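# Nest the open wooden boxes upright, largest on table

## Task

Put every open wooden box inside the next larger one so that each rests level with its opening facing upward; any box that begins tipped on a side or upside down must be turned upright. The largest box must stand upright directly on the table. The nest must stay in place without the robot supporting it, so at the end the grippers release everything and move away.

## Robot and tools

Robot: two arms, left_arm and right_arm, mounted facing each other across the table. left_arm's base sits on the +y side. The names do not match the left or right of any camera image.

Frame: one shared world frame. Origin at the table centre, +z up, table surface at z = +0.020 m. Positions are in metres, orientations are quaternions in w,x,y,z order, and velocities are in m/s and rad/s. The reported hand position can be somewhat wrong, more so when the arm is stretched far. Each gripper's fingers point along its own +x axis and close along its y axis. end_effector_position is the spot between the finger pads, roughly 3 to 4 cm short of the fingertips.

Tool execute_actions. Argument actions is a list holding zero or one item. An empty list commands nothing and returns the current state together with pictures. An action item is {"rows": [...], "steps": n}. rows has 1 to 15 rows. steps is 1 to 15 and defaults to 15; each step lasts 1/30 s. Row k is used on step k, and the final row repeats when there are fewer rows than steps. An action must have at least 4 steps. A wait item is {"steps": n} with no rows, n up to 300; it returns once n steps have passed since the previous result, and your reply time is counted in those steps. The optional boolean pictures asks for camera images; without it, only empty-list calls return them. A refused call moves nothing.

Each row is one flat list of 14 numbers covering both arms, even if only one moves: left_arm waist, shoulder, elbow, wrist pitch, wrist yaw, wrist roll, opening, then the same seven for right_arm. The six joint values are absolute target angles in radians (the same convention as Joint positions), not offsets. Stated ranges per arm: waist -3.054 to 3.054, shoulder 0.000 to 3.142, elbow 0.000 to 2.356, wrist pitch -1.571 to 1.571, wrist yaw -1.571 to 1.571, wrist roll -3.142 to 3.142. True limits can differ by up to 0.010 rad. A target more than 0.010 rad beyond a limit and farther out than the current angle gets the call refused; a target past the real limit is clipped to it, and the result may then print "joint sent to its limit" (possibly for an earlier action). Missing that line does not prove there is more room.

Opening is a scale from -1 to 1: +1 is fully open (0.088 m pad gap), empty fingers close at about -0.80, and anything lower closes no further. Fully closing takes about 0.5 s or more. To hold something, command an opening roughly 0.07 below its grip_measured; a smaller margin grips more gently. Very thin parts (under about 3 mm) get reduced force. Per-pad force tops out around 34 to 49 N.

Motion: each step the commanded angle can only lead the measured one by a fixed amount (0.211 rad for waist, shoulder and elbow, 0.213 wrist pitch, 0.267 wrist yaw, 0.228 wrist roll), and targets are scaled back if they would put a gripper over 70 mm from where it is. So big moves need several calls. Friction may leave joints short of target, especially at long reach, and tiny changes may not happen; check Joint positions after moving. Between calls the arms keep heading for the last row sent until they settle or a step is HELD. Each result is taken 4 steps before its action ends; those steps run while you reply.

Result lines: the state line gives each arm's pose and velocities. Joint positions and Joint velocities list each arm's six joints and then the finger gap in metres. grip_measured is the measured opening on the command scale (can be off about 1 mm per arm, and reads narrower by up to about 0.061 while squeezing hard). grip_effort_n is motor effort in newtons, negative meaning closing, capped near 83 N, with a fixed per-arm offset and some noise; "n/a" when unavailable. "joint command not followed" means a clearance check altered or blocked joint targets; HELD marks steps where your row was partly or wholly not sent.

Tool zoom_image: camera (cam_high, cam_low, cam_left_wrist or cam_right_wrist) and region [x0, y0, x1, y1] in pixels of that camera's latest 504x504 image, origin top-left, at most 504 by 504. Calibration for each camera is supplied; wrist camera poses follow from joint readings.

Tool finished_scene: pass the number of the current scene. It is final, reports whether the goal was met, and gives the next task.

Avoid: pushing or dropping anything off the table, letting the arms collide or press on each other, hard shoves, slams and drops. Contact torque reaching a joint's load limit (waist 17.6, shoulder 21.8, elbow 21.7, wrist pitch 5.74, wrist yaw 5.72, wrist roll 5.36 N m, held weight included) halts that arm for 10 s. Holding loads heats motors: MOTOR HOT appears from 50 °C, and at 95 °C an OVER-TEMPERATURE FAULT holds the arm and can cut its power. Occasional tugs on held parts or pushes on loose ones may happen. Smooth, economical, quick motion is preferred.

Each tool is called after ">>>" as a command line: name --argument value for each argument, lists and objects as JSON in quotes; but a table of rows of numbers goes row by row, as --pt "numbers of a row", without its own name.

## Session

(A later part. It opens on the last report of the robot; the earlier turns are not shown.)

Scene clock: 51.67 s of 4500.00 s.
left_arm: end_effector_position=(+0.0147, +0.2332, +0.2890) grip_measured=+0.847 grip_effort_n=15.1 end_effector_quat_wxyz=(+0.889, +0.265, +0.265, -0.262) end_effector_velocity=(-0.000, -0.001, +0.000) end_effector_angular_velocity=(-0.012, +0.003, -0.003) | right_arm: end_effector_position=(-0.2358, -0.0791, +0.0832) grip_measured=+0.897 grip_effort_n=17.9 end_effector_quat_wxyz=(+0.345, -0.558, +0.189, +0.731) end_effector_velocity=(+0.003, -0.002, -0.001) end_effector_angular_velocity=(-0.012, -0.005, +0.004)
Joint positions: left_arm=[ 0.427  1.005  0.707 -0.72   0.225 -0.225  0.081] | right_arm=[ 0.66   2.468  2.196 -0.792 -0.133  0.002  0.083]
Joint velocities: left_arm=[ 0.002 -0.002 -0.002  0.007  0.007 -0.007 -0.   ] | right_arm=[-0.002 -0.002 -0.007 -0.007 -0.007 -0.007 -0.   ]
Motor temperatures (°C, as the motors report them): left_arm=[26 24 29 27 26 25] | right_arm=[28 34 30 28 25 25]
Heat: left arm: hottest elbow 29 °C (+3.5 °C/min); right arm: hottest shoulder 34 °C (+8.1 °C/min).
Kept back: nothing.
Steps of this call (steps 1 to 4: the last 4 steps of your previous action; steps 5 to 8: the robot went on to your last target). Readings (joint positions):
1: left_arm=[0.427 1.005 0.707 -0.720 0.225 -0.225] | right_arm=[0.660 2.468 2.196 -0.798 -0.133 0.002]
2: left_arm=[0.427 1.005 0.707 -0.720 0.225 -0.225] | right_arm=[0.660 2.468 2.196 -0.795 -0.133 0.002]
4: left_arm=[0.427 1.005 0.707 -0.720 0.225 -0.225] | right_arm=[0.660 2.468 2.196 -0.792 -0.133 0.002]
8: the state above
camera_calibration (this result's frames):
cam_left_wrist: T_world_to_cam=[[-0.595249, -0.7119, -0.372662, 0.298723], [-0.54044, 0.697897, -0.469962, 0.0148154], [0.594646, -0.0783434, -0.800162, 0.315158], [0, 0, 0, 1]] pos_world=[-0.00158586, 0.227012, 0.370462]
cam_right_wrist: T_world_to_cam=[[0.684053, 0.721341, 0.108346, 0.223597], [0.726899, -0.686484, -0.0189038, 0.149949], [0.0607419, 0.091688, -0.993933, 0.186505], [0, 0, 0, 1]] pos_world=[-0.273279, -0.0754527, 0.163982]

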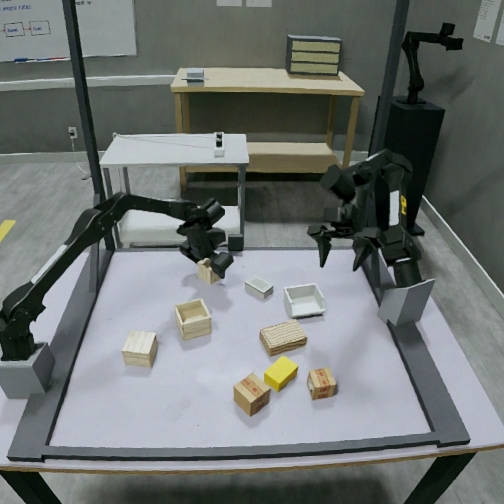

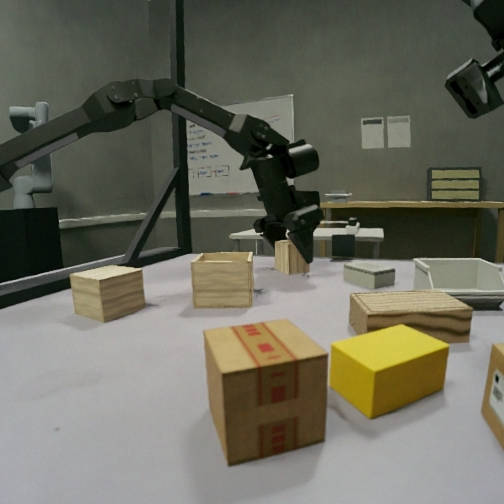

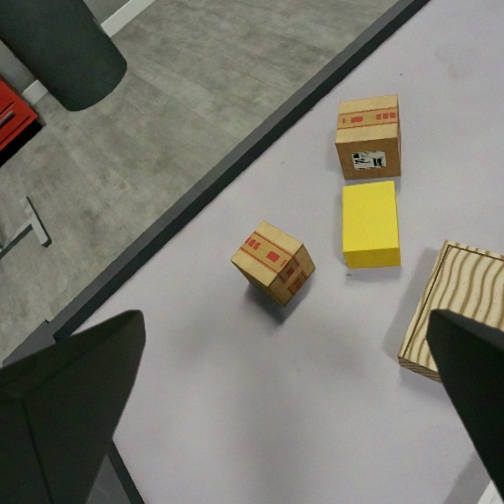

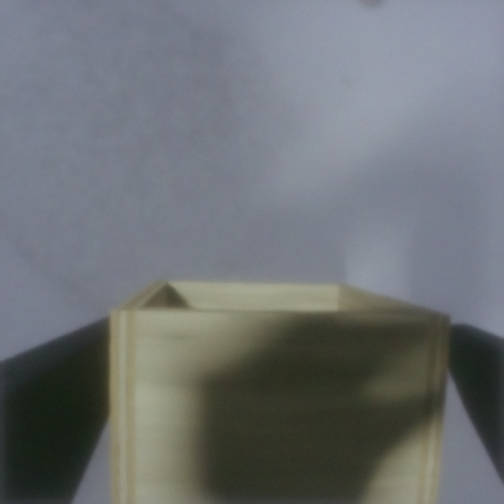

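>>> execute_actions --actions '[{"rows":[[0.427,1.0,0.7,-0.718,0.225,-0.225,0.85,0.67,2.472,2.16,-0.76,-0.13,0,0.9]],"steps":12}]'

>>> execute_actions --actions '[{"rows":[[0.427,1.0,0.7,-0.718,0.225,-0.225,0.85,0.67,2.472,2.16,-0.76,-0.13,0,0.2]],"steps":15}]'

>>> execute_actions --actions '[{"rows":[[0.427,1.0,0.7,-0.718,0.225,-0.225,0.85,0.67,2.3,2.16,-0.9,-0.13,0,0.2]],"steps":15}]'

>>> execute_actions --actions '[{"rows":[[0.427,1.0,0.7,-0.718,0.225,-0.225,0.85,0.67,2.3,1.6,0.75,-0.13,0,0.2]],"steps":15}]'

>>> execute_actions --actions '[{"steps":35}]' --pictures true

Scene clock: 54.27 s of 4500.00 s.
left_arm: end_effector_position=(+0.0147, +0.2332, +0.2890) grip_measured=+0.847 grip_effort_n=15.1 end_effector_quat_wxyz=(+0.889, +0.265, +0.265, -0.262) end_effector_velocity=(-0.001, +0.001, -0.002) end_effector_angular_velocity=(-0.015, +0.017, +0.015) | right_arm: end_effector_position=(-0.2370, -0.0808, +0.0776) grip_measured=+0.897 grip_effort_n=18.8 end_effector_quat_wxyz=(+0.343, -0.557, +0.187, +0.733) end_effector_velocity=(-0.011, -0.007, -0.006) end_effector_angular_velocity=(-0.000, +0.018, +0.020)
Joint positions: left_arm=[ 0.427  1.005  0.707 -0.72   0.225 -0.225  0.081] | right_arm=[ 0.665  2.468  2.175 -0.766 -0.133  0.002  0.083]
Joint velocities: left_arm=[ 0.002 -0.002 -0.002 -0.007  0.007 -0.022 -0.   ] | right_arm=[ 0.022 -0.002 -0.022  0.037 -0.007  0.007 -0.   ]
Motor temperatures (°C, as the motors report them): left_arm=[26 24 29 27 26 25] | right_arm=[28 35 30 28 25 25]
Heat: left arm: hottest elbow 29 °C (+3.3 °C/min); right arm: hottest shoulder 35 °C (+8.8 °C/min).
Steps of this call (steps 1 to 15: the robot went on to your last target; steps 16 to 70: nothing new was sent; steps 71 to 78: the first 8 steps of this action). Readings (joint positions):
71: left_arm=[0.427 1.005 0.707 -0.720 0.225 -0.225] | right_arm=[0.660 2.468 2.194 -0.788 -0.133 0.002]
72: left_arm=[0.427 1.005 0.707 -0.720 0.225 -0.225] | right_arm=[0.660 2.468 2.190 -0.780 -0.133 0.002]
74: left_arm=[0.427 1.005 0.707 -0.720 0.225 -0.225] | right_arm=[0.662 2.468 2.184 -0.772 -0.133 0.002]
78: the state above

Scene clock: 54.77 s of 4500.00 s.
left_arm: end_effector_position=(+0.0147, +0.2332, +0.2890) grip_measured=+0.847 grip_effort_n=15.1 end_effector_quat_wxyz=(+0.889, +0.265, +0.265, -0.262) end_effector_velocity=(+0.001, +0.007, -0.004) end_effector_angular_velocity=(+0.013, +0.003, +0.033) | right_arm: end_effector_position=(-0.2383, -0.0809, +0.0774) grip_measured=+0.359 grip_effort_n=-83.5 end_effector_quat_wxyz=(+0.342, -0.556, +0.186, +0.734) end_effector_velocity=(+0.002, +0.002, -0.001) end_effector_angular_velocity=(+0.009, -0.005, +0.003)
Joint positions: left_arm=[ 0.427  1.005  0.707 -0.72   0.225 -0.225  0.081] | right_arm=[ 0.667  2.468  2.174 -0.76  -0.133  0.002  0.057]
Joint velocities: left_arm=[-0.002 -0.002 -0.007 -0.022 -0.022 -0.007 -0.   ] | right_arm=[-0.002  0.002 -0.002  0.007  0.007 -0.007  0.   ]
Motor temperatures (°C, as the motors report them): left_arm=[26 24 29 27 26 25] | right_arm=[28 35 30 28 25 25]
Heat: left arm: hottest elbow 29 °C (+3.3 °C/min); right arm: hottest shoulder 35 °C (+8.8 °C/min).
Steps of this call (steps 1 to 4: the last 4 steps of your previous action; steps 5 to 15: the first 11 steps of this action). Readings (joint positions):
5: left_arm=[0.427 1.005 0.707 -0.720 0.225 -0.225] | right_arm=[0.667 2.468 2.175 -0.763 -0.133 0.002]
6: left_arm=[0.427 1.005 0.707 -0.720 0.225 -0.225] | right_arm=[0.667 2.468 2.175 -0.763 -0.133 0.002]
8: left_arm=[0.427 1.005 0.707 -0.720 0.225 -0.225] | right_arm=[0.667 2.468 2.174 -0.762 -0.133 0.002]
12: left_arm=[0.427 1.005 0.707 -0.720 0.225 -0.225] | right_arm=[0.667 2.468 2.174 -0.760 -0.133 0.002]
15: the state above

Scene clock: 55.27 s of 4500.00 s.
left_arm: end_effector_position=(+0.0147, +0.2332, +0.2890) grip_measured=+0.847 grip_effort_n=15.1 end_effector_quat_wxyz=(+0.889, +0.265, +0.265, -0.262) end_effector_velocity=(-0.000, +0.002, -0.001) end_effector_angular_velocity=(+0.001, +0.002, +0.012) | right_arm: end_effector_position=(-0.2455, -0.1012, +0.1567) grip_measured=+0.359 grip_effort_n=-83.5 end_effector_quat_wxyz=(+0.344, -0.544, +0.178, +0.745) end_effector_velocity=(+0.009, -0.016, +0.028) end_effector_angular_velocity=(-0.025, -0.029, -0.021)
Joint positions: left_arm=[ 0.427  1.005  0.707 -0.72   0.225 -0.225  0.081] | right_arm=[ 0.667  2.296  2.165 -0.887 -0.133  0.002  0.057]
Joint velocities: left_arm=[-0.002 -0.002 -0.002 -0.007 -0.007 -0.007 -0.   ] | right_arm=[-0.002 -0.071 -0.002 -0.11   0.007  0.007 -0.   ]
Motor temperatures (°C, as the motors report them): left_arm=[26 24 29 27 26 25] | right_arm=[28 35 30 28 25 25]
Heat: left arm: hottest elbow 29 °C (+3.3 °C/min); right arm: hottest shoulder 35 °C (+8.7 °C/min).
Steps of this call (steps 1 to 4: the last 4 steps of your previous action; steps 5 to 15: the first 11 steps of this action). Readings (joint positions):
5: left_arm=[0.427 1.005 0.707 -0.720 0.225 -0.225] | right_arm=[0.667 2.457 2.174 -0.768 -0.133 0.002]
6: left_arm=[0.427 1.005 0.707 -0.720 0.225 -0.225] | right_arm=[0.667 2.442 2.169 -0.809 -0.133 0.002]
8: left_arm=[0.427 1.005 0.707 -0.720 0.225 -0.225] | right_arm=[0.667 2.402 2.158 -0.857 -0.133 0.002]
12: left_arm=[0.427 1.005 0.707 -0.720 0.225 -0.225] | right_arm=[0.667 2.321 2.160 -0.880 -0.133 0.002]
15: the state above

Scene clock: 55.77 s of 4500.00 s.
left_arm: end_effector_position=(+0.0147, +0.2332, +0.2890) grip_measured=+0.847 grip_effort_n=15.6 end_effector_quat_wxyz=(+0.889, +0.265, +0.265, -0.262) end_effector_velocity=(-0.001, +0.004, -0.003) end_effector_angular_velocity=(+0.008, +0.011, +0.021) | right_arm: end_effector_position=(-0.2177, -0.0960, +0.0693) grip_measured=+0.365 grip_effort_n=-83.5 end_effector_quat_wxyz=(+0.351, -0.508, +0.158, +0.771) end_effector_velocity=(-0.020, +0.047, -0.062) end_effector_angular_velocity=(+0.477, +0.555, +0.186)
Joint positions: left_arm=[ 0.427  1.005  0.707 -0.72   0.225 -0.225  0.081] | right_arm=[ 0.661  2.278  1.718 -0.36  -0.135  0.003  0.057]
Joint velocities: left_arm=[-0.002 -0.002 -0.002 -0.022 -0.007 -0.007 -0.   ] | right_arm=[-0.032 -0.071 -0.764  1.443 -0.11   0.007 -0.   ]
Motor temperatures (°C, as the motors report them): left_arm=[25 24 29 27 26 25] | right_arm=[28 35 30 28 25 25]
Heat: left arm: hottest elbow 29 °C (+3.2 °C/min); right arm: hottest shoulder 35 °C (+8.6 °C/min).
Steps of this call (steps 1 to 4: the last 4 steps of your previous action; steps 5 to 15: the first 11 steps of this action). Readings (joint positions):
5: left_arm=[0.427 1.005 0.707 -0.720 0.225 -0.225] | right_arm=[0.667 2.295 2.143 -0.870 -0.133 0.002]
6: left_arm=[0.427 1.005 0.707 -0.720 0.225 -0.225] | right_arm=[0.667 2.287 2.101 -0.807 -0.133 0.002]
8: left_arm=[0.427 1.005 0.707 -0.720 0.225 -0.225] | right_arm=[0.667 2.280 2.021 -0.708 -0.133 0.002]
12: left_arm=[0.427 1.005 0.707 -0.720 0.225 -0.225] | right_arm=[0.667 2.287 1.832 -0.515 -0.133 0.002]
15: the state above

Scene clock: 56.93 s of 4500.00 s.
left_arm: end_effector_position=(+0.0147, +0.2332, +0.2890) grip_measured=+0.847 grip_effort_n=15.1 end_effector_quat_wxyz=(+0.889, +0.265, +0.265, -0.262) end_effector_velocity=(-0.000, -0.001, +0.001) end_effector_angular_velocity=(-0.008, -0.010, -0.000) | right_arm: end_effector_position=(-0.3145, -0.0433, +0.2026) grip_measured=+0.365 grip_effort_n=-83.5 end_effector_quat_wxyz=(+0.346, -0.110, -0.073, +0.929) end_effector_velocity=(-0.002, -0.003, -0.005) end_effector_angular_velocity=(-0.010, -0.014, +0.022)
Joint positions: left_arm=[ 0.427  1.005  0.707 -0.72   0.225 -0.225  0.081] | right_arm=[ 0.669  2.291  1.609  0.746 -0.135  0.002  0.057]
Joint velocities: left_arm=[-0.002 -0.007 -0.002  0.007 -0.007 -0.007 -0.   ] | right_arm=[ 0.002  0.002 -0.002 -0.007 -0.022 -0.007 -0.   ]
Motor temperatures (°C, as the motors report them): left_arm=[25 24 29 27 26 25] | right_arm=[28 35 30 28 25 25]
Heat: left arm: hottest elbow 29 °C (+3.2 °C/min); right arm: hottest shoulder 35 °C (+8.4 °C/min).
Kept back: nothing.
Steps of this call (steps 1 to 4: the last 4 steps of your previous action; steps 5 to 35: the robot went on to your last target). Readings (joint positions):
1: left_arm=[0.427 1.005 0.707 -0.720 0.225 -0.225] | right_arm=[0.660 2.273 1.695 -0.313 -0.137 0.003]
2: left_arm=[0.427 1.005 0.707 -0.720 0.225 -0.225] | right_arm=[0.659 2.272 1.678 -0.261 -0.137 0.003]
4: left_arm=[0.427 1.005 0.707 -0.720 0.225 -0.225] | right_arm=[0.659 2.272 1.652 -0.163 -0.137 0.003]
8: left_arm=[0.427 1.005 0.707 -0.720 0.225 -0.225] | right_arm=[0.664 2.283 1.621 0.030 -0.135 0.002]
35: the state above
camera_calibration (this result's frames):
cam_left_wrist: T_world_to_cam=[[-0.595249, -0.7119, -0.372662, 0.298723], [-0.54044, 0.697897, -0.469962, 0.0148154], [0.594646, -0.0783434, -0.800162, 0.315158], [0, 0, 0, 1]] pos_world=[-0.00158586, 0.227012, 0.370462]
cam_right_wrist: T_world_to_cam=[[0.606297, 0.755047, 0.249617, 0.187086], [0.480457, -0.0976664, -0.871563, 0.354724], [-0.633692, 0.648356, -0.421982, -0.00346799], [0, 0, 0, 1]] pos_world=[-0.286057, -0.104365, 0.261001]

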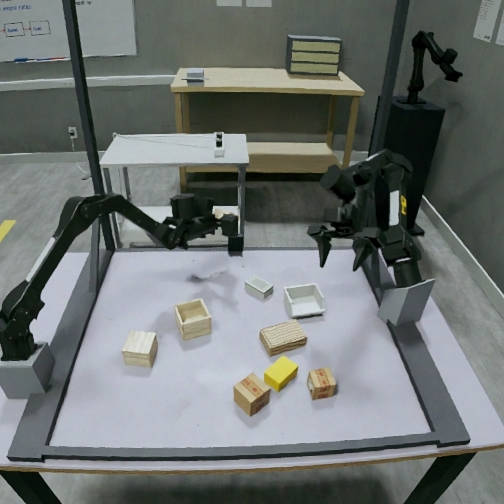

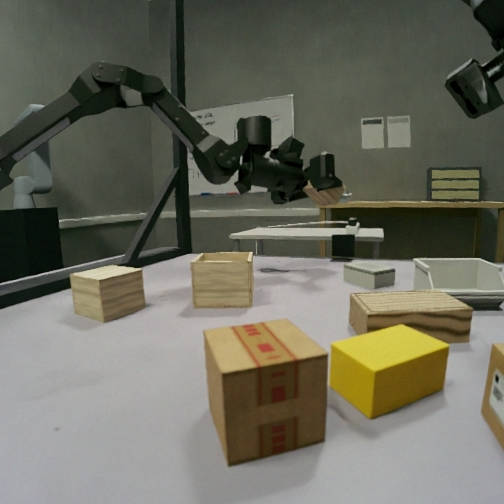

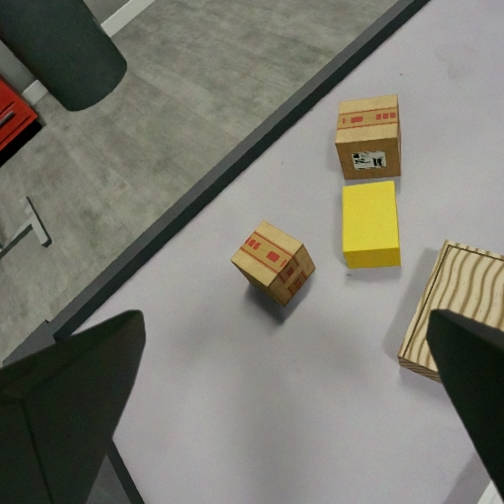

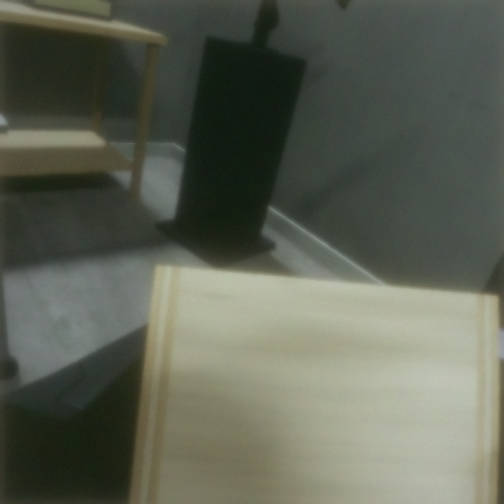

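>>> execute_actions --actions '[{"rows":[[0.427,1.0,0.7,-0.718,0.225,-0.225,0.85,0.675,2.4,1.35,1.35,-0.13,0,0.2]],"steps":15}]'

>>> execute_actions --actions '[{"rows":[[0.427,1.0,0.7,-0.718,0.225,-0.225,0.85,0.675,2.5,1.28,1.4,-0.13,0,0.2]],"steps":15}]'

>>> execute_actions --actions '[{"rows":[[0.427,1.0,0.7,-0.718,0.225,-0.225,0.85,0.675,2.52,1.27,1.33,-0.13,0,0.2]],"steps":15}]' --pictures true

>>> zoom_image --camera "cam_low" --region '[150, 170, 400, 300]'

Scene clock: 57.53 s of 4500.00 s.
left_arm: end_effector_position=(+0.0147, +0.2332, +0.2890) grip_measured=+0.847 grip_effort_n=15.1 end_effector_quat_wxyz=(+0.889, +0.265, +0.265, -0.262) end_effector_velocity=(-0.002, +0.004, -0.003) end_effector_angular_velocity=(+0.009, +0.009, +0.014) | right_arm: end_effector_position=(-0.2736, -0.0683, +0.1393) grip_measured=+0.365 grip_effort_n=-83.5 end_effector_quat_wxyz=(+0.341, -0.070, -0.094, +0.933) end_effector_velocity=(+0.011, -0.058, +0.128) end_effector_angular_velocity=(+0.706, +0.654, +0.224)
Joint positions: left_arm=[ 0.427  1.005  0.707 -0.72   0.225 -0.225  0.081] | right_arm=[ 0.671  2.399  1.365  1.189 -0.135  0.002  0.057]
Joint velocities: left_arm=[-0.007 -0.007 -0.002 -0.022 -0.007 -0.007 -0.   ] | right_arm=[ 0.002  0.139 -0.227  1.355  0.007  0.007 -0.   ]
Motor temperatures (°C, as the motors report them): left_arm=[25 24 29 27 26 25] | right_arm=[28 36 30 28 25 25]
Heat: left arm: hottest elbow 29 °C (+3.1 °C/min); right arm: hottest shoulder 36 °C (+9.4 °C/min).
Steps of this call (steps 1 to 7: the robot went on to your last target; steps 8 to 18: the first 11 steps of this action). Readings (joint positions):
8: left_arm=[0.427 1.005 0.707 -0.720 0.225 -0.225] | right_arm=[0.669 2.295 1.598 0.766 -0.135 0.002]
9: left_arm=[0.427 1.005 0.707 -0.720 0.225 -0.225] | right_arm=[0.669 2.298 1.574 0.813 -0.135 0.002]
11: left_arm=[0.427 1.005 0.707 -0.720 0.225 -0.225] | right_arm=[0.669 2.308 1.523 0.878 -0.135 0.002]
15: left_arm=[0.427 1.005 0.707 -0.720 0.225 -0.225] | right_arm=[0.670 2.366 1.409 1.052 -0.135 0.002]
18: the state above

Scene clock: 58.03 s of 4500.00 s.
left_arm: end_effector_position=(+0.0147, +0.2332, +0.2890) grip_measured=+0.847 grip_effort_n=15.1 end_effector_quat_wxyz=(+0.889, +0.265, +0.265, -0.262) end_effector_velocity=(+0.001, +0.004, -0.003) end_effector_angular_velocity=(-0.001, -0.000, +0.029) | right_arm: end_effector_position=(-0.2492, -0.0823, +0.1025) grip_measured=+0.365 grip_effort_n=-83.5 end_effector_quat_wxyz=(+0.339, -0.059, -0.100, +0.934) end_effector_velocity=(-0.005, -0.004, +0.028) end_effector_angular_velocity=(+0.109, +0.070, +0.036)
Joint positions: left_arm=[ 0.427  1.005  0.707 -0.72   0.225 -0.225  0.081] | right_arm=[ 0.672  2.495  1.284  1.39  -0.135  0.002  0.057]
Joint velocities: left_arm=[-0.007 -0.002 -0.007 -0.007 -0.022 -0.022 -0.   ] | right_arm=[-0.002 -0.002  0.002  0.125 -0.007 -0.022 -0.   ]
Motor temperatures (°C, as the motors report them): left_arm=[25 24 29 27 26 25] | right_arm=[28 36 30 28 25 25]
Heat: left arm: hottest elbow 29 °C (+3.1 °C/min); right arm: hottest shoulder 36 °C (+9.3 °C/min).
Steps of this call (steps 1 to 4: the last 4 steps of your previous action; steps 5 to 15: the first 11 steps of this action). Readings (joint positions):
5: left_arm=[0.427 1.005 0.707 -0.720 0.225 -0.225] | right_arm=[0.672 2.401 1.355 1.326 -0.135 0.002]
6: left_arm=[0.427 1.005 0.707 -0.720 0.225 -0.225] | right_arm=[0.672 2.408 1.347 1.355 -0.135 0.002]
8: left_arm=[0.427 1.005 0.707 -0.720 0.225 -0.225] | right_arm=[0.672 2.432 1.327 1.371 -0.135 0.002]
12: left_arm=[0.427 1.005 0.707 -0.720 0.225 -0.225] | right_arm=[0.672 2.486 1.291 1.380 -0.135 0.002]
15: the state above

Scene clock: 58.53 s of 4500.00 s.
left_arm: end_effector_position=(+0.0147, +0.2332, +0.2890) grip_measured=+0.847 grip_effort_n=15.1 end_effector_quat_wxyz=(+0.889, +0.265, +0.265, -0.262) end_effector_velocity=(-0.002, -0.000, -0.001) end_effector_angular_velocity=(-0.004, +0.010, -0.000) | right_arm: end_effector_position=(-0.2435, -0.0816, +0.0831) grip_measured=+0.365 grip_effort_n=-83.5 end_effector_quat_wxyz=(+0.343, -0.091, -0.083, +0.931) end_effector_velocity=(-0.000, -0.002, -0.004) end_effector_angular_velocity=(-0.006, -0.014, +0.007)
Joint positions: left_arm=[ 0.427  1.005  0.707 -0.72   0.225 -0.225  0.081] | right_arm=[ 0.672  2.506  1.278  1.334 -0.135  0.002  0.057]
Joint velocities: left_arm=[-0.002 -0.002  0.002 -0.007  0.007 -0.007 -0.   ] | right_arm=[ 0.002  0.002 -0.002 -0.007 -0.007 -0.007 -0.   ]
Motor temperatures (°C, as the motors report them): left_arm=[25 24 29 27 26 25] | right_arm=[28 36 30 28 25 25]
Heat: left arm: hottest elbow 29 °C (+3.1 °C/min); right arm: hottest shoulder 36 °C (+9.2 °C/min).
Steps of this call (steps 1 to 4: the last 4 steps of your previous action; steps 5 to 15: the first 11 steps of this action). Readings (joint positions):
5: left_arm=[0.427 1.005 0.707 -0.720 0.225 -0.225] | right_arm=[0.672 2.495 1.283 1.392 -0.135 0.002]
6: left_arm=[0.427 1.005 0.707 -0.720 0.225 -0.225] | right_arm=[0.672 2.496 1.283 1.374 -0.135 0.002]
8: left_arm=[0.427 1.005 0.707 -0.720 0.225 -0.225] | right_arm=[0.672 2.498 1.283 1.355 -0.135 0.002]
12: left_arm=[0.427 1.005 0.707 -0.720 0.225 -0.225] | right_arm=[0.672 2.504 1.279 1.338 -0.135 0.002]
15: the state above
camera_calibration (this result's frames):
cam_left_wrist: T_world_to_cam=[[-0.595249, -0.7119, -0.372662, 0.298723], [-0.54044, 0.697897, -0.469962, 0.0148154], [0.594646, -0.0783434, -0.800162, 0.315158], [0, 0, 0, 1]] pos_world=[-0.00158586, 0.227012, 0.370462]
cam_right_wrist: T_world_to_cam=[[0.603645, 0.755237, 0.2554, 0.201757], [0.456282, -0.0645725, -0.887489, 0.210858], [-0.653773, 0.652263, -0.38358, 0.00817373], [0, 0, 0, 1]] pos_world=[-0.212657, -0.14409, 0.138741]

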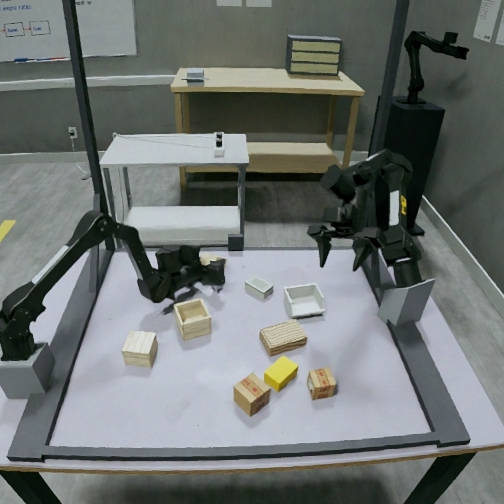

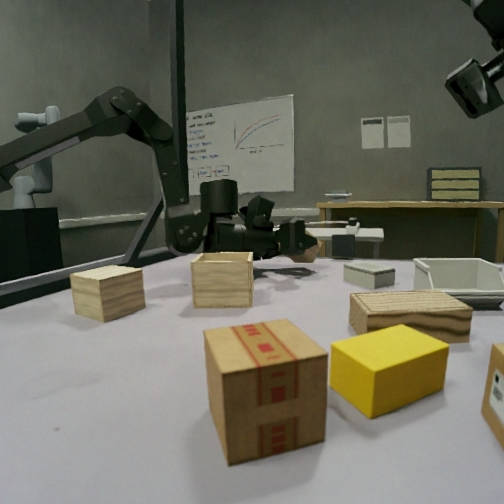

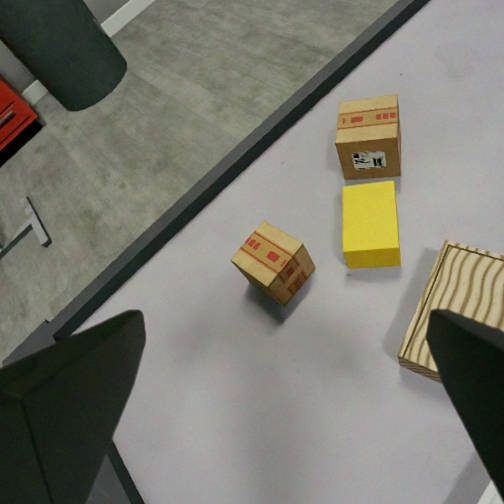

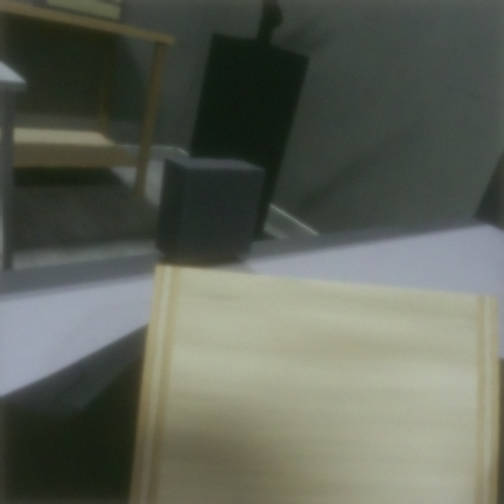

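Region (150, 170, 400, 300) of cam_low's 504x504 image, scaled by 2.016, with more detail than that image has; it fills the top 262 rows of this view, and the rest is white.

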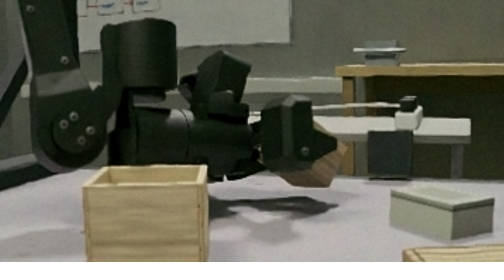

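>>> execute_actions --actions '[{"rows":[[0.427,1.0,0.7,-0.718,0.225,-0.225,0.85,0.675,2.53,1.27,1.27,-0.13,0,0.34]],"steps":15}]'

>>> execute_actions --actions '[{"rows":[[0.427,1.0,0.7,-0.718,0.225,-0.225,0.85,0.675,2.53,1.27,1.22,-0.13,0,0.39]],"steps":15}]'

>>> execute_actions --actions '[{"rows":[[0.427,1.0,0.7,-0.718,0.225,-0.225,0.85,0.675,2.50,1.29,1.24,-0.13,0,0.9]],"steps":15}]'

>>> execute_actions --actions '[{"rows":[[0.427,1.0,0.7,-0.718,0.225,-0.225,0.85,0.675,2.2,1.1,1.0,-0.13,0,0.9]],"steps":15}]'

>>> execute_actions --actions '[{"rows":[[0.427,1.0,0.7,-0.718,0.225,-0.225,0.85,0.675,1.9,1.3,0.6,-0.13,0,0.9]],"steps":15}]'

>>> execute_actions --actions '[{"rows":[[0.427,1.0,0.7,-0.718,0.225,-0.225,0.85,0.66,2.0,1.86,-0.9,-0.13,0,0.9]],"steps":15}]'

>>> execute_actions --actions '[{"steps":35}]' --pictures true

Scene clock: 59.27 s of 4500.00 s.
left_arm: end_effector_position=(+0.0147, +0.2332, +0.2890) grip_measured=+0.847 grip_effort_n=15.1 end_effector_quat_wxyz=(+0.889, +0.265, +0.265, -0.262) end_effector_velocity=(-0.000, +0.002, -0.001) end_effector_angular_velocity=(+0.012, -0.003, +0.003) | right_arm: end_effector_position=(-0.2403, -0.0808, +0.0714) grip_measured=+0.365 grip_effort_n=-83.5 end_effector_quat_wxyz=(+0.346, -0.112, -0.071, +0.929) end_effector_velocity=(+0.003, +0.000, -0.010) end_effector_angular_velocity=(-0.043, -0.029, -0.008)
Joint positions: left_arm=[ 0.427  1.005  0.707 -0.72   0.225 -0.225  0.081] | right_arm=[ 0.672  2.509  1.278  1.288 -0.133  0.003  0.057]
Joint velocities: left_arm=[-0.002 -0.002 -0.002 -0.007 -0.007  0.007 -0.   ] | right_arm=[-0.002 -0.002 -0.002 -0.051 -0.007  0.007  0.   ]
Motor temperatures (°C, as the motors report them): left_arm=[25 24 29 27 26 25] | right_arm=[28 36 30 28 25 25]
Heat: left arm: hottest elbow 29 °C (+3.0 °C/min); right arm: hottest shoulder 36 °C (+9.1 °C/min).
Steps of this call (steps 1 to 4: the last 4 steps of your previous action; steps 5 to 11: the robot went on to your last target; steps 12 to 22: the first 11 steps of this action). Readings (joint positions):
12: left_arm=[0.427 1.005 0.707 -0.720 0.225 -0.225] | right_arm=[0.672 2.506 1.278 1.326 -0.135 0.002]
13: left_arm=[0.427 1.005 0.707 -0.720 0.225 -0.225] | right_arm=[0.672 2.506 1.278 1.311 -0.135 0.002]
15: left_arm=[0.427 1.005 0.707 -0.720 0.225 -0.225] | right_arm=[0.672 2.509 1.278 1.299 -0.133 0.003]
19: left_arm=[0.427 1.005 0.707 -0.720 0.225 -0.225] | right_arm=[0.672 2.509 1.278 1.290 -0.133 0.003]
22: the state above

Scene clock: 59.77 s of 4500.00 s.
left_arm: end_effector_position=(+0.0147, +0.2332, +0.2890) grip_measured=+0.847 grip_effort_n=15.1 end_effector_quat_wxyz=(+0.889, +0.265, +0.265, -0.262) end_effector_velocity=(+0.001, +0.003, -0.001) end_effector_angular_velocity=(-0.010, +0.009, +0.027) | right_arm: end_effector_position=(-0.2405, -0.0792, +0.0688) grip_measured=+0.391 grip_effort_n=-16.0 end_effector_quat_wxyz=(+0.347, -0.123, -0.065, +0.927) end_effector_velocity=(+0.002, +0.003, -0.002) end_effector_angular_velocity=(-0.022, -0.012, -0.017)
Joint positions: left_arm=[ 0.427  1.005  0.707 -0.72   0.225 -0.225  0.081] | right_arm=[ 0.671  2.503  1.285  1.25  -0.133  0.004  0.058]
Joint velocities: left_arm=[ 0.002  0.002 -0.002 -0.007 -0.007 -0.022 -0.   ] | right_arm=[-0.002 -0.007  0.002 -0.037  0.007  0.007  0.001]
Motor temperatures (°C, as the motors report them): left_arm=[25 24 29 27 26 25] | right_arm=[28 36 30 28 25 25]
Heat: left arm: hottest elbow 29 °C (+3.0 °C/min); right arm: hottest shoulder 36 °C (+9.0 °C/min).
Steps of this call (steps 1 to 4: the last 4 steps of your previous action; steps 5 to 15: the first 11 steps of this action). Readings (joint positions):
5: left_arm=[0.427 1.005 0.707 -0.720 0.225 -0.225] | right_arm=[0.672 2.509 1.278 1.284 -0.133 0.003]
6: left_arm=[0.427 1.005 0.707 -0.720 0.225 -0.225] | right_arm=[0.672 2.509 1.279 1.276 -0.133 0.003]
8: left_arm=[0.427 1.005 0.707 -0.720 0.225 -0.225] | right_arm=[0.671 2.506 1.282 1.264 -0.133 0.003]
12: left_arm=[0.427 1.005 0.707 -0.720 0.225 -0.225] | right_arm=[0.671 2.503 1.284 1.253 -0.133 0.004]
15: the state above

Scene clock: 60.27 s of 4500.00 s.
left_arm: end_effector_position=(+0.0147, +0.2332, +0.2890) grip_measured=+0.847 grip_effort_n=15.1 end_effector_quat_wxyz=(+0.889, +0.265, +0.265, -0.262) end_effector_velocity=(-0.001, +0.000, -0.000) end_effector_angular_velocity=(-0.009, +0.005, +0.014) | right_arm: end_effector_position=(-0.2412, -0.0784, +0.0695) grip_measured=+0.874 grip_effort_n=18.8 end_effector_quat_wxyz=(+0.348, -0.125, -0.065, +0.927) end_effector_velocity=(-0.000, +0.000, +0.002) end_effector_angular_velocity=(-0.019, +0.013, +0.000)
Joint positions: left_arm=[ 0.427  1.005  0.707 -0.72   0.225 -0.225  0.081] | right_arm=[ 0.671  2.499  1.288  1.239 -0.132  0.002  0.082]
Joint velocities: left_arm=[-0.007 -0.002  0.002 -0.007 -0.007 -0.022 -0.   ] | right_arm=[-0.002 -0.007 -0.002 -0.007 -0.007  0.022  0.009]
Motor temperatures (°C, as the motors report them): left_arm=[25 24 29 27 26 25] | right_arm=[28 36 30 28 25 25]
Heat: left arm: hottest elbow 29 °C (+2.0 °C/min); right arm: hottest shoulder 36 °C (+9.1 °C/min).
Steps of this call (steps 1 to 4: the last 4 steps of your previous action; steps 5 to 15: the first 11 steps of this action). Readings (joint positions):
5: left_arm=[0.427 1.005 0.707 -0.720 0.225 -0.225] | right_arm=[0.671 2.500 1.286 1.247 -0.133 0.004]
6: left_arm=[0.427 1.005 0.707 -0.720 0.225 -0.225] | right_arm=[0.671 2.499 1.288 1.235 -0.132 0.003]
8: left_arm=[0.427 1.005 0.707 -0.720 0.225 -0.225] | right_arm=[0.671 2.499 1.288 1.234 -0.132 0.006]
12: left_arm=[0.427 1.005 0.707 -0.720 0.225 -0.225] | right_arm=[0.671 2.499 1.288 1.239 -0.132 0.002]
15: the state above

Scene clock: 60.77 s of 4500.00 s.
left_arm: end_effector_position=(+0.0147, +0.2332, +0.2890) grip_measured=+0.847 grip_effort_n=15.1 end_effector_quat_wxyz=(+0.889, +0.265, +0.265, -0.262) end_effector_velocity=(-0.000, +0.002, -0.001) end_effector_angular_velocity=(+0.001, +0.002, +0.012) | right_arm: end_effector_position=(-0.2397, -0.1008, +0.1277) grip_measured=+0.897 grip_effort_n=17.9 end_effector_quat_wxyz=(+0.352, -0.163, -0.044, +0.921) end_effector_velocity=(+0.007, -0.011, +0.020) end_effector_angular_velocity=(-0.043, -0.052, -0.024)
Joint positions: left_arm=[ 0.427  1.005  0.707 -0.72   0.225 -0.225  0.081] | right_arm=[ 0.672  2.208  1.128  1.02  -0.131  0.002  0.083]
Joint velocities: left_arm=[-0.002 -0.002 -0.002 -0.007 -0.007 -0.007  0.   ] | right_arm=[-0.002 -0.134 -0.066 -0.139  0.007 -0.007 -0.   ]
Motor temperatures (°C, as the motors report them): left_arm=[25 24 29 27 26 25] | right_arm=[28 36 30 28 25 25]
Heat: left arm: hottest elbow 29 °C (+2.0 °C/min); right arm: hottest shoulder 36 °C (+9.0 °C/min).
Steps of this call (steps 1 to 4: the last 4 steps of your previous action; steps 5 to 15: the first 11 steps of this action). Readings (joint positions):
5: left_arm=[0.427 1.005 0.707 -0.720 0.225 -0.225] | right_arm=[0.671 2.481 1.272 1.213 -0.132 0.002]
6: left_arm=[0.427 1.005 0.707 -0.720 0.225 -0.225] | right_arm=[0.671 2.440 1.231 1.150 -0.131 0.004]
8: left_arm=[0.427 1.005 0.707 -0.720 0.225 -0.225] | right_arm=[0.672 2.357 1.165 1.082 -0.131 0.002]
12: left_arm=[0.427 1.005 0.707 -0.720 0.225 -0.225] | right_arm=[0.672 2.242 1.131 1.035 -0.131 0.002]
15: the state above

Scene clock: 61.27 s of 4500.00 s.
left_arm: end_effector_position=(+0.0147, +0.2332, +0.2890) grip_measured=+0.847 grip_effort_n=15.1 end_effector_quat_wxyz=(+0.889, +0.265, +0.265, -0.262) end_effector_velocity=(-0.001, +0.005, -0.002) end_effector_angular_velocity=(-0.008, +0.012, +0.030) | right_arm: end_effector_position=(-0.2751, -0.1005, +0.2364) grip_measured=+0.897 grip_effort_n=18.4 end_effector_quat_wxyz=(+0.350, -0.146, -0.054, +0.924) end_effector_velocity=(-0.097, -0.042, +0.416) end_effector_angular_velocity=(+0.380, +0.317, +0.118)
Joint positions: left_arm=[ 0.427  1.005  0.707 -0.72   0.225 -0.225  0.081] | right_arm=[ 0.672  1.969  1.261  0.688 -0.131  0.002  0.083]
Joint velocities: left_arm=[ 0.002 -0.007 -0.002 -0.022 -0.007 -0.022 -0.   ] | right_arm=[ 0.002 -0.711  0.374 -0.579  0.007 -0.022  0.   ]
Motor temperatures (°C, as the motors report them): left_arm=[25 24 29 27 26 25] | right_arm=[28 36 30 28 25 25]
Heat: left arm: hottest elbow 29 °C (+2.0 °C/min); right arm: hottest shoulder 36 °C (+9.1 °C/min).
Steps of this call (steps 1 to 4: the last 4 steps of your previous action; steps 5 to 15: the first 11 steps of this action). Readings (joint positions):
5: left_arm=[0.427 1.005 0.707 -0.720 0.225 -0.225] | right_arm=[0.672 2.199 1.116 0.988 -0.131 0.002]
6: left_arm=[0.427 1.005 0.707 -0.720 0.225 -0.225] | right_arm=[0.672 2.189 1.125 0.951 -0.131 0.002]
8: left_arm=[0.427 1.005 0.707 -0.720 0.225 -0.225] | right_arm=[0.672 2.158 1.151 0.902 -0.131 0.002]
12: left_arm=[0.427 1.005 0.707 -0.720 0.225 -0.225] | right_arm=[0.672 2.054 1.216 0.789 -0.131 0.002]
15: the state above

Scene clock: 61.77 s of 4500.00 s.
left_arm: end_effector_position=(+0.0147, +0.2332, +0.2890) grip_measured=+0.847 grip_effort_n=15.1 end_effector_quat_wxyz=(+0.889, +0.265, +0.265, -0.262) end_effector_velocity=(+0.002, +0.003, +0.002) end_effector_angular_velocity=(-0.001, -0.013, +0.022) | right_arm: end_effector_position=(-0.3160, -0.0746, +0.3172) grip_measured=+0.897 grip_effort_n=18.4 end_effector_quat_wxyz=(+0.359, -0.194, -0.028, +0.913) end_effector_velocity=(-0.062, -0.007, +0.223) end_effector_angular_velocity=(-0.121, -0.117, -0.038)
Joint positions: left_arm=[ 0.427  1.005  0.707 -0.72   0.225 -0.225  0.081] | right_arm=[ 0.661  1.99   1.756  0.103 -0.131  0.002  0.083]
Joint velocities: left_arm=[ 0.002 -0.002  0.002 -0.007 -0.022 -0.007  0.   ] | right_arm=[-0.007 -0.002  1.062 -1.238 -0.007 -0.007 -0.   ]
Motor temperatures (°C, as the motors report them): left_arm=[25 24 29 27 26 25] | right_arm=[28 36 30 28 25 25]
Heat: left arm: hottest elbow 29 °C (+2.0 °C/min); right arm: hottest shoulder 36 °C (+9.0 °C/min).
Steps of this call (steps 1 to 4: the last 4 steps of your previous action; steps 5 to 15: the first 11 steps of this action). Readings (joint positions):
5: left_arm=[0.427 1.005 0.707 -0.720 0.225 -0.225] | right_arm=[0.672 1.909 1.315 0.603 -0.131 0.002]
6: left_arm=[0.427 1.005 0.707 -0.720 0.225 -0.225] | right_arm=[0.671 1.922 1.362 0.546 -0.131 0.002]
8: left_arm=[0.427 1.005 0.707 -0.720 0.225 -0.225] | right_arm=[0.668 1.957 1.456 0.446 -0.131 0.002]
12: left_arm=[0.427 1.005 0.707 -0.720 0.225 -0.225] | right_arm=[0.662 1.988 1.629 0.244 -0.131 0.002]
15: the state above

Scene clock: 62.93 s of 4500.00 s.
left_arm: end_effector_position=(+0.0147, +0.2332, +0.2890) grip_measured=+0.847 grip_effort_n=15.1 end_effector_quat_wxyz=(+0.889, +0.265, +0.265, -0.262) end_effector_velocity=(+0.001, +0.001, -0.001) end_effector_angular_velocity=(+0.007, -0.009, -0.003) | right_arm: end_effector_position=(-0.2106, -0.1533, +0.2088) grip_measured=+0.897 grip_effort_n=18.4 end_effector_quat_wxyz=(+0.347, -0.549, +0.182, +0.739) end_effector_velocity=(-0.002, -0.001, +0.000) end_effector_angular_velocity=(+0.001, +0.007, +0.013)
Joint positions: left_arm=[ 0.427  1.005  0.707 -0.72   0.225 -0.225  0.081] | right_arm=[ 0.661  1.988  1.851 -0.897 -0.131  0.002  0.083]
Joint velocities: left_arm=[-0.002 -0.002 -0.007  0.007 -0.007  0.007 -0.   ] | right_arm=[ 0.002 -0.002 -0.002  0.007 -0.007 -0.007 -0.   ]
Motor temperatures (°C, as the motors report them): left_arm=[25 24 29 27 26 25] | right_arm=[28 36 30 28 25 25]
Heat: left arm: hottest elbow 29 °C (+2.0 °C/min); right arm: hottest shoulder 36 °C (+9.0 °C/min).
Kept back: nothing.
Steps of this call (steps 1 to 4: the last 4 steps of your previous action; steps 5 to 35: the robot went on to your last target). Readings (joint positions):
1: left_arm=[0.427 1.005 0.707 -0.720 0.225 -0.225] | right_arm=[0.661 1.989 1.788 0.060 -0.131 0.002]
2: left_arm=[0.427 1.005 0.707 -0.720 0.225 -0.225] | right_arm=[0.661 1.986 1.814 0.014 -0.131 0.002]
4: left_arm=[0.427 1.005 0.707 -0.720 0.225 -0.225] | right_arm=[0.661 1.982 1.843 -0.081 -0.131 0.002]
8: left_arm=[0.427 1.005 0.707 -0.720 0.225 -0.225] | right_arm=[0.661 1.985 1.851 -0.282 -0.131 0.002]
35: the state above
camera_calibration (this result's frames):
cam_left_wrist: T_world_to_cam=[[-0.595249, -0.7119, -0.372662, 0.298723], [-0.54044, 0.697897, -0.469962, 0.0148154], [0.594646, -0.0783434, -0.800162, 0.315158], [0, 0, 0, 1]] pos_world=[-0.00158586, 0.227012, 0.370462]
cam_right_wrist: T_world_to_cam=[[0.680554, 0.723936, 0.112969, 0.245043], [0.731444, -0.68028, -0.0469875, 0.09087], [0.0428348, 0.114608, -0.992487, 0.316146], [0, 0, 0, 1]] pos_world=[-0.246773, -0.151811, 0.290358]

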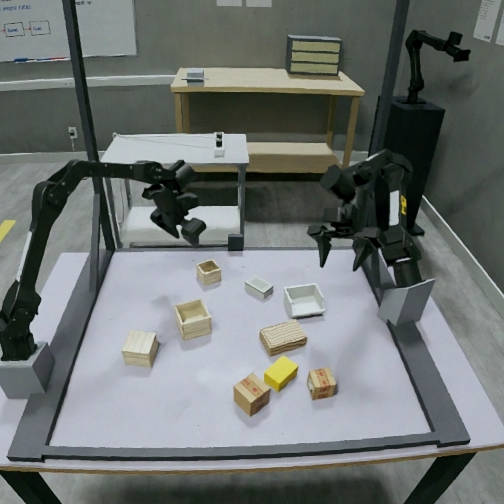

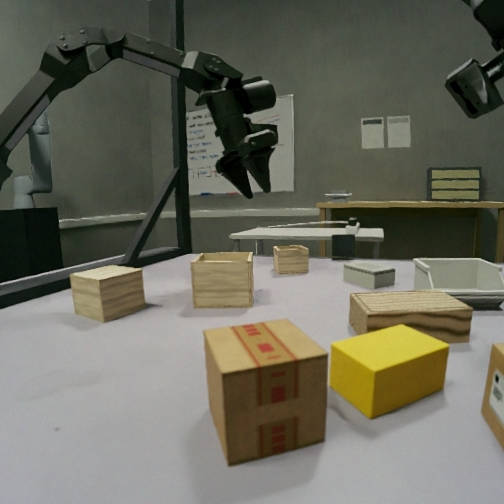

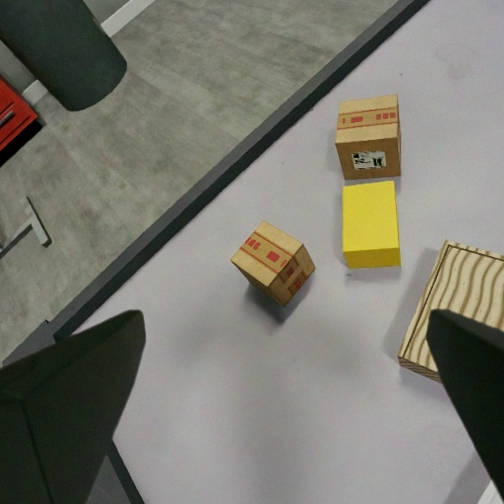

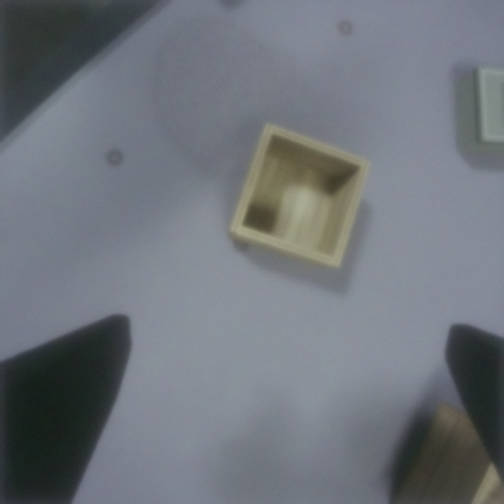

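>>> execute_actions --actions '[{"rows":[[0.427,1.0,0.7,-0.718,0.225,-0.225,0.85,0.16,1.7,1.3,-0.9,-0.3,0,0.95]],"steps":15}]'

>>> execute_actions --actions '[{"rows":[[0.427,1.0,0.7,-0.718,0.225,-0.225,0.85,0.16,1.7,0.85,-0.68,-0.3,0,0.95]],"steps":15}]'

>>> execute_actions --actions '[{"steps":25}]' --pictures true

Scene clock: 63.53 s of 4500.00 s.
left_arm: end_effector_position=(+0.0147, +0.2332, +0.2890) grip_measured=+0.847 grip_effort_n=15.1 end_effector_quat_wxyz=(+0.889, +0.265, +0.265, -0.262) end_effector_velocity=(+0.001, +0.006, -0.002) end_effector_angular_velocity=(+0.001, +0.005, +0.039) | right_arm: end_effector_position=(-0.0616, -0.1416, +0.2504) grip_measured=+0.945 grip_effort_n=18.4 end_effector_quat_wxyz=(+0.440, -0.493, +0.292, +0.691) end_effector_velocity=(+0.478, +0.001, -0.094) end_effector_angular_velocity=(-0.337, -0.121, -1.120)
Joint positions: left_arm=[ 0.427  1.005  0.707 -0.72   0.225 -0.225  0.081] | right_arm=[ 0.302  1.734  1.52  -0.897 -0.273  0.001  0.085]
Joint velocities: left_arm=[-0.002 -0.002 -0.002 -0.022 -0.022 -0.022  0.   ] | right_arm=[-1.023 -0.252 -0.979  0.066 -0.11  -0.007  0.001]
Motor temperatures (°C, as the motors report them): left_arm=[25 24 29 27 26 25] | right_arm=[28 36 30 28 25 25]
Heat: left arm: hottest elbow 29 °C (+2.0 °C/min); right arm: hottest shoulder 36 °C (+9.1 °C/min).
Steps of this call (steps 1 to 7: the robot went on to your last target; steps 8 to 18: the first 11 steps of this action). Readings (joint positions):
8: left_arm=[0.427 1.005 0.707 -0.720 0.225 -0.225] | right_arm=[0.656 1.976 1.839 -0.889 -0.148 0.002]
9: left_arm=[0.427 1.005 0.707 -0.720 0.225 -0.225] | right_arm=[0.637 1.953 1.806 -0.890 -0.182 0.001]
11: left_arm=[0.427 1.005 0.707 -0.720 0.225 -0.225] | right_arm=[0.575 1.893 1.736 -0.902 -0.217 0.001]
15: left_arm=[0.427 1.005 0.707 -0.720 0.225 -0.225] | right_arm=[0.414 1.777 1.609 -0.898 -0.259 0.001]
18: the state above

Scene clock: 64.03 s of 4500.00 s.
left_arm: end_effector_position=(+0.0147, +0.2332, +0.2890) grip_measured=+0.847 grip_effort_n=15.1 end_effector_quat_wxyz=(+0.889, +0.265, +0.265, -0.262) end_effector_velocity=(+0.001, +0.000, +0.001) end_effector_angular_velocity=(-0.009, -0.008, +0.006) | right_arm: end_effector_position=(+0.0563, -0.2358, +0.1220) grip_measured=+0.947 grip_effort_n=18.4 end_effector_quat_wxyz=(+0.449, -0.544, +0.431, +0.562) end_effector_velocity=(+0.111, -0.255, -0.161) end_effector_angular_velocity=(-0.719, -0.153, -0.235)
Joint positions: left_arm=[ 0.427  1.005  0.707 -0.72   0.225 -0.225  0.081] | right_arm=[ 0.164  1.707  0.923 -0.699 -0.294  0.001  0.085]
Joint velocities: left_arm=[ 0.002 -0.002 -0.002  0.007 -0.007 -0.007 -0.   ] | right_arm=[-0.017  0.002 -0.779  0.007 -0.007 -0.007 -0.   ]
Motor temperatures (°C, as the motors report them): left_arm=[25 24 29 27 26 25] | right_arm=[28 36 30 28 25 25]
Heat: left arm: hottest elbow 29 °C (+2.0 °C/min); right arm: hottest shoulder 36 °C (+9.1 °C/min).
Steps of this call (steps 1 to 4: the last 4 steps of your previous action; steps 5 to 15: the first 11 steps of this action). Readings (joint positions):
5: left_arm=[0.427 1.005 0.707 -0.720 0.225 -0.225] | right_arm=[0.182 1.719 1.344 -0.879 -0.285 0.001]
6: left_arm=[0.427 1.005 0.707 -0.720 0.225 -0.225] | right_arm=[0.174 1.714 1.297 -0.819 -0.288 0.001]
8: left_arm=[0.427 1.005 0.707 -0.720 0.225 -0.225] | right_arm=[0.167 1.709 1.213 -0.753 -0.292 0.001]
12: left_arm=[0.427 1.005 0.707 -0.720 0.225 -0.225] | right_arm=[0.166 1.707 1.032 -0.706 -0.294 0.001]
15: the state above

Scene clock: 64.87 s of 4500.00 s.
left_arm: end_effector_position=(+0.0147, +0.2332, +0.2890) grip_measured=+0.847 grip_effort_n=15.6 end_effector_quat_wxyz=(+0.889, +0.265, +0.265, -0.262) end_effector_velocity=(+0.003, +0.002, +0.000) end_effector_angular_velocity=(+0.010, -0.020, +0.006) | right_arm: end_effector_position=(+0.0638, -0.2520, +0.1106) grip_measured=+0.947 grip_effort_n=18.8 end_effector_quat_wxyz=(+0.444, -0.552, +0.444, +0.549) end_effector_velocity=(-0.000, -0.002, +0.000) end_effector_angular_velocity=(-0.008, +0.006, +0.017)
Joint positions: left_arm=[ 0.427  1.005  0.707 -0.72   0.225 -0.225  0.081] | right_arm=[ 0.162  1.706  0.863 -0.681 -0.295  0.001  0.085]
Joint velocities: left_arm=[-0.002 -0.002 -0.007  0.007 -0.022  0.007 -0.   ] | right_arm=[-0.002 -0.002 -0.002 -0.007 -0.007 -0.022 -0.   ]
Motor temperatures (°C, as the motors report them): left_arm=[25 24 29 27 26 25] | right_arm=[28 36 30 28 25 25]
Heat: left arm: hottest elbow 29 °C (+2.0 °C/min); right arm: hottest shoulder 36 °C (+9.0 °C/min).
Kept back: nothing.
Steps of this call (steps 1 to 4: the last 4 steps of your previous action; steps 5 to 25: the robot went on to your last target). Readings (joint positions):
1: left_arm=[0.427 1.005 0.707 -0.720 0.225 -0.225] | right_arm=[0.164 1.707 0.900 -0.697 -0.294 0.001]
2: left_arm=[0.427 1.005 0.707 -0.720 0.225 -0.225] | right_arm=[0.164 1.707 0.886 -0.694 -0.294 0.001]
4: left_arm=[0.427 1.005 0.707 -0.720 0.225 -0.225] | right_arm=[0.163 1.707 0.875 -0.686 -0.294 0.001]
8: left_arm=[0.427 1.005 0.707 -0.720 0.225 -0.225] | right_arm=[0.163 1.707 0.867 -0.683 -0.295 0.001]
25: the state above
camera_calibration (this result's frames):
cam_left_wrist: T_world_to_cam=[[-0.595249, -0.7119, -0.372662, 0.298723], [-0.54044, 0.697897, -0.469962, 0.0148154], [0.594646, -0.0783434, -0.800162, 0.315158], [0, 0, 0, 1]] pos_world=[-0.00158586, 0.227012, 0.370462]
cam_right_wrist: T_world_to_cam=[[0.967696, 0.251845, -0.0117456, 0.0173058], [0.244465, -0.92591, 0.287973, -0.249515], [0.0616491, -0.281542, -0.957567, 0.113267], [0, 0, 0, 1]] pos_world=[0.0372681, -0.203497, 0.180517]

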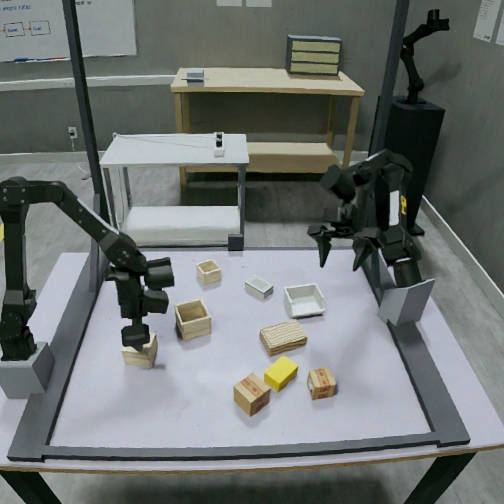

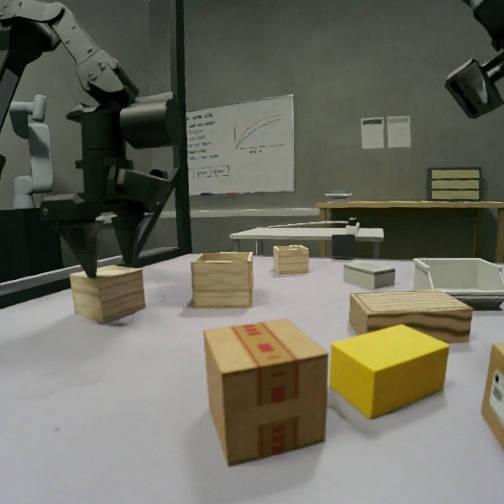

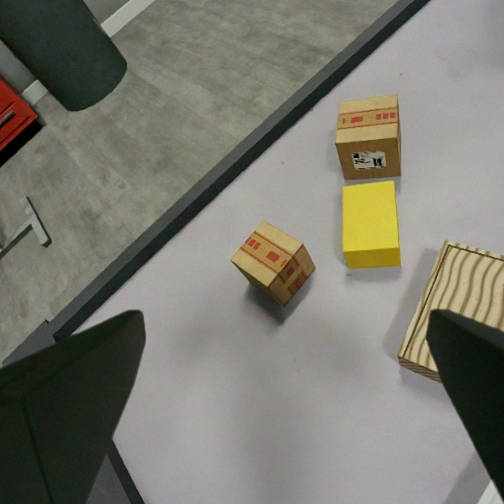

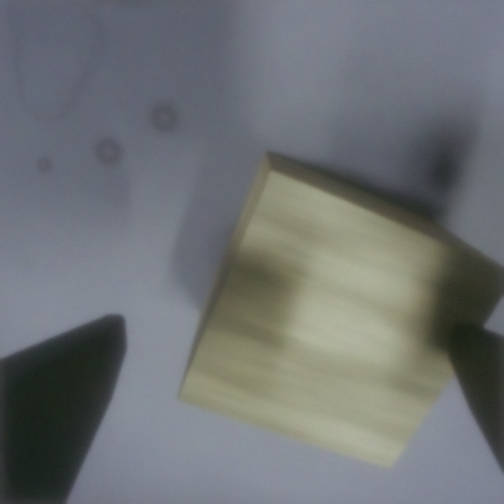

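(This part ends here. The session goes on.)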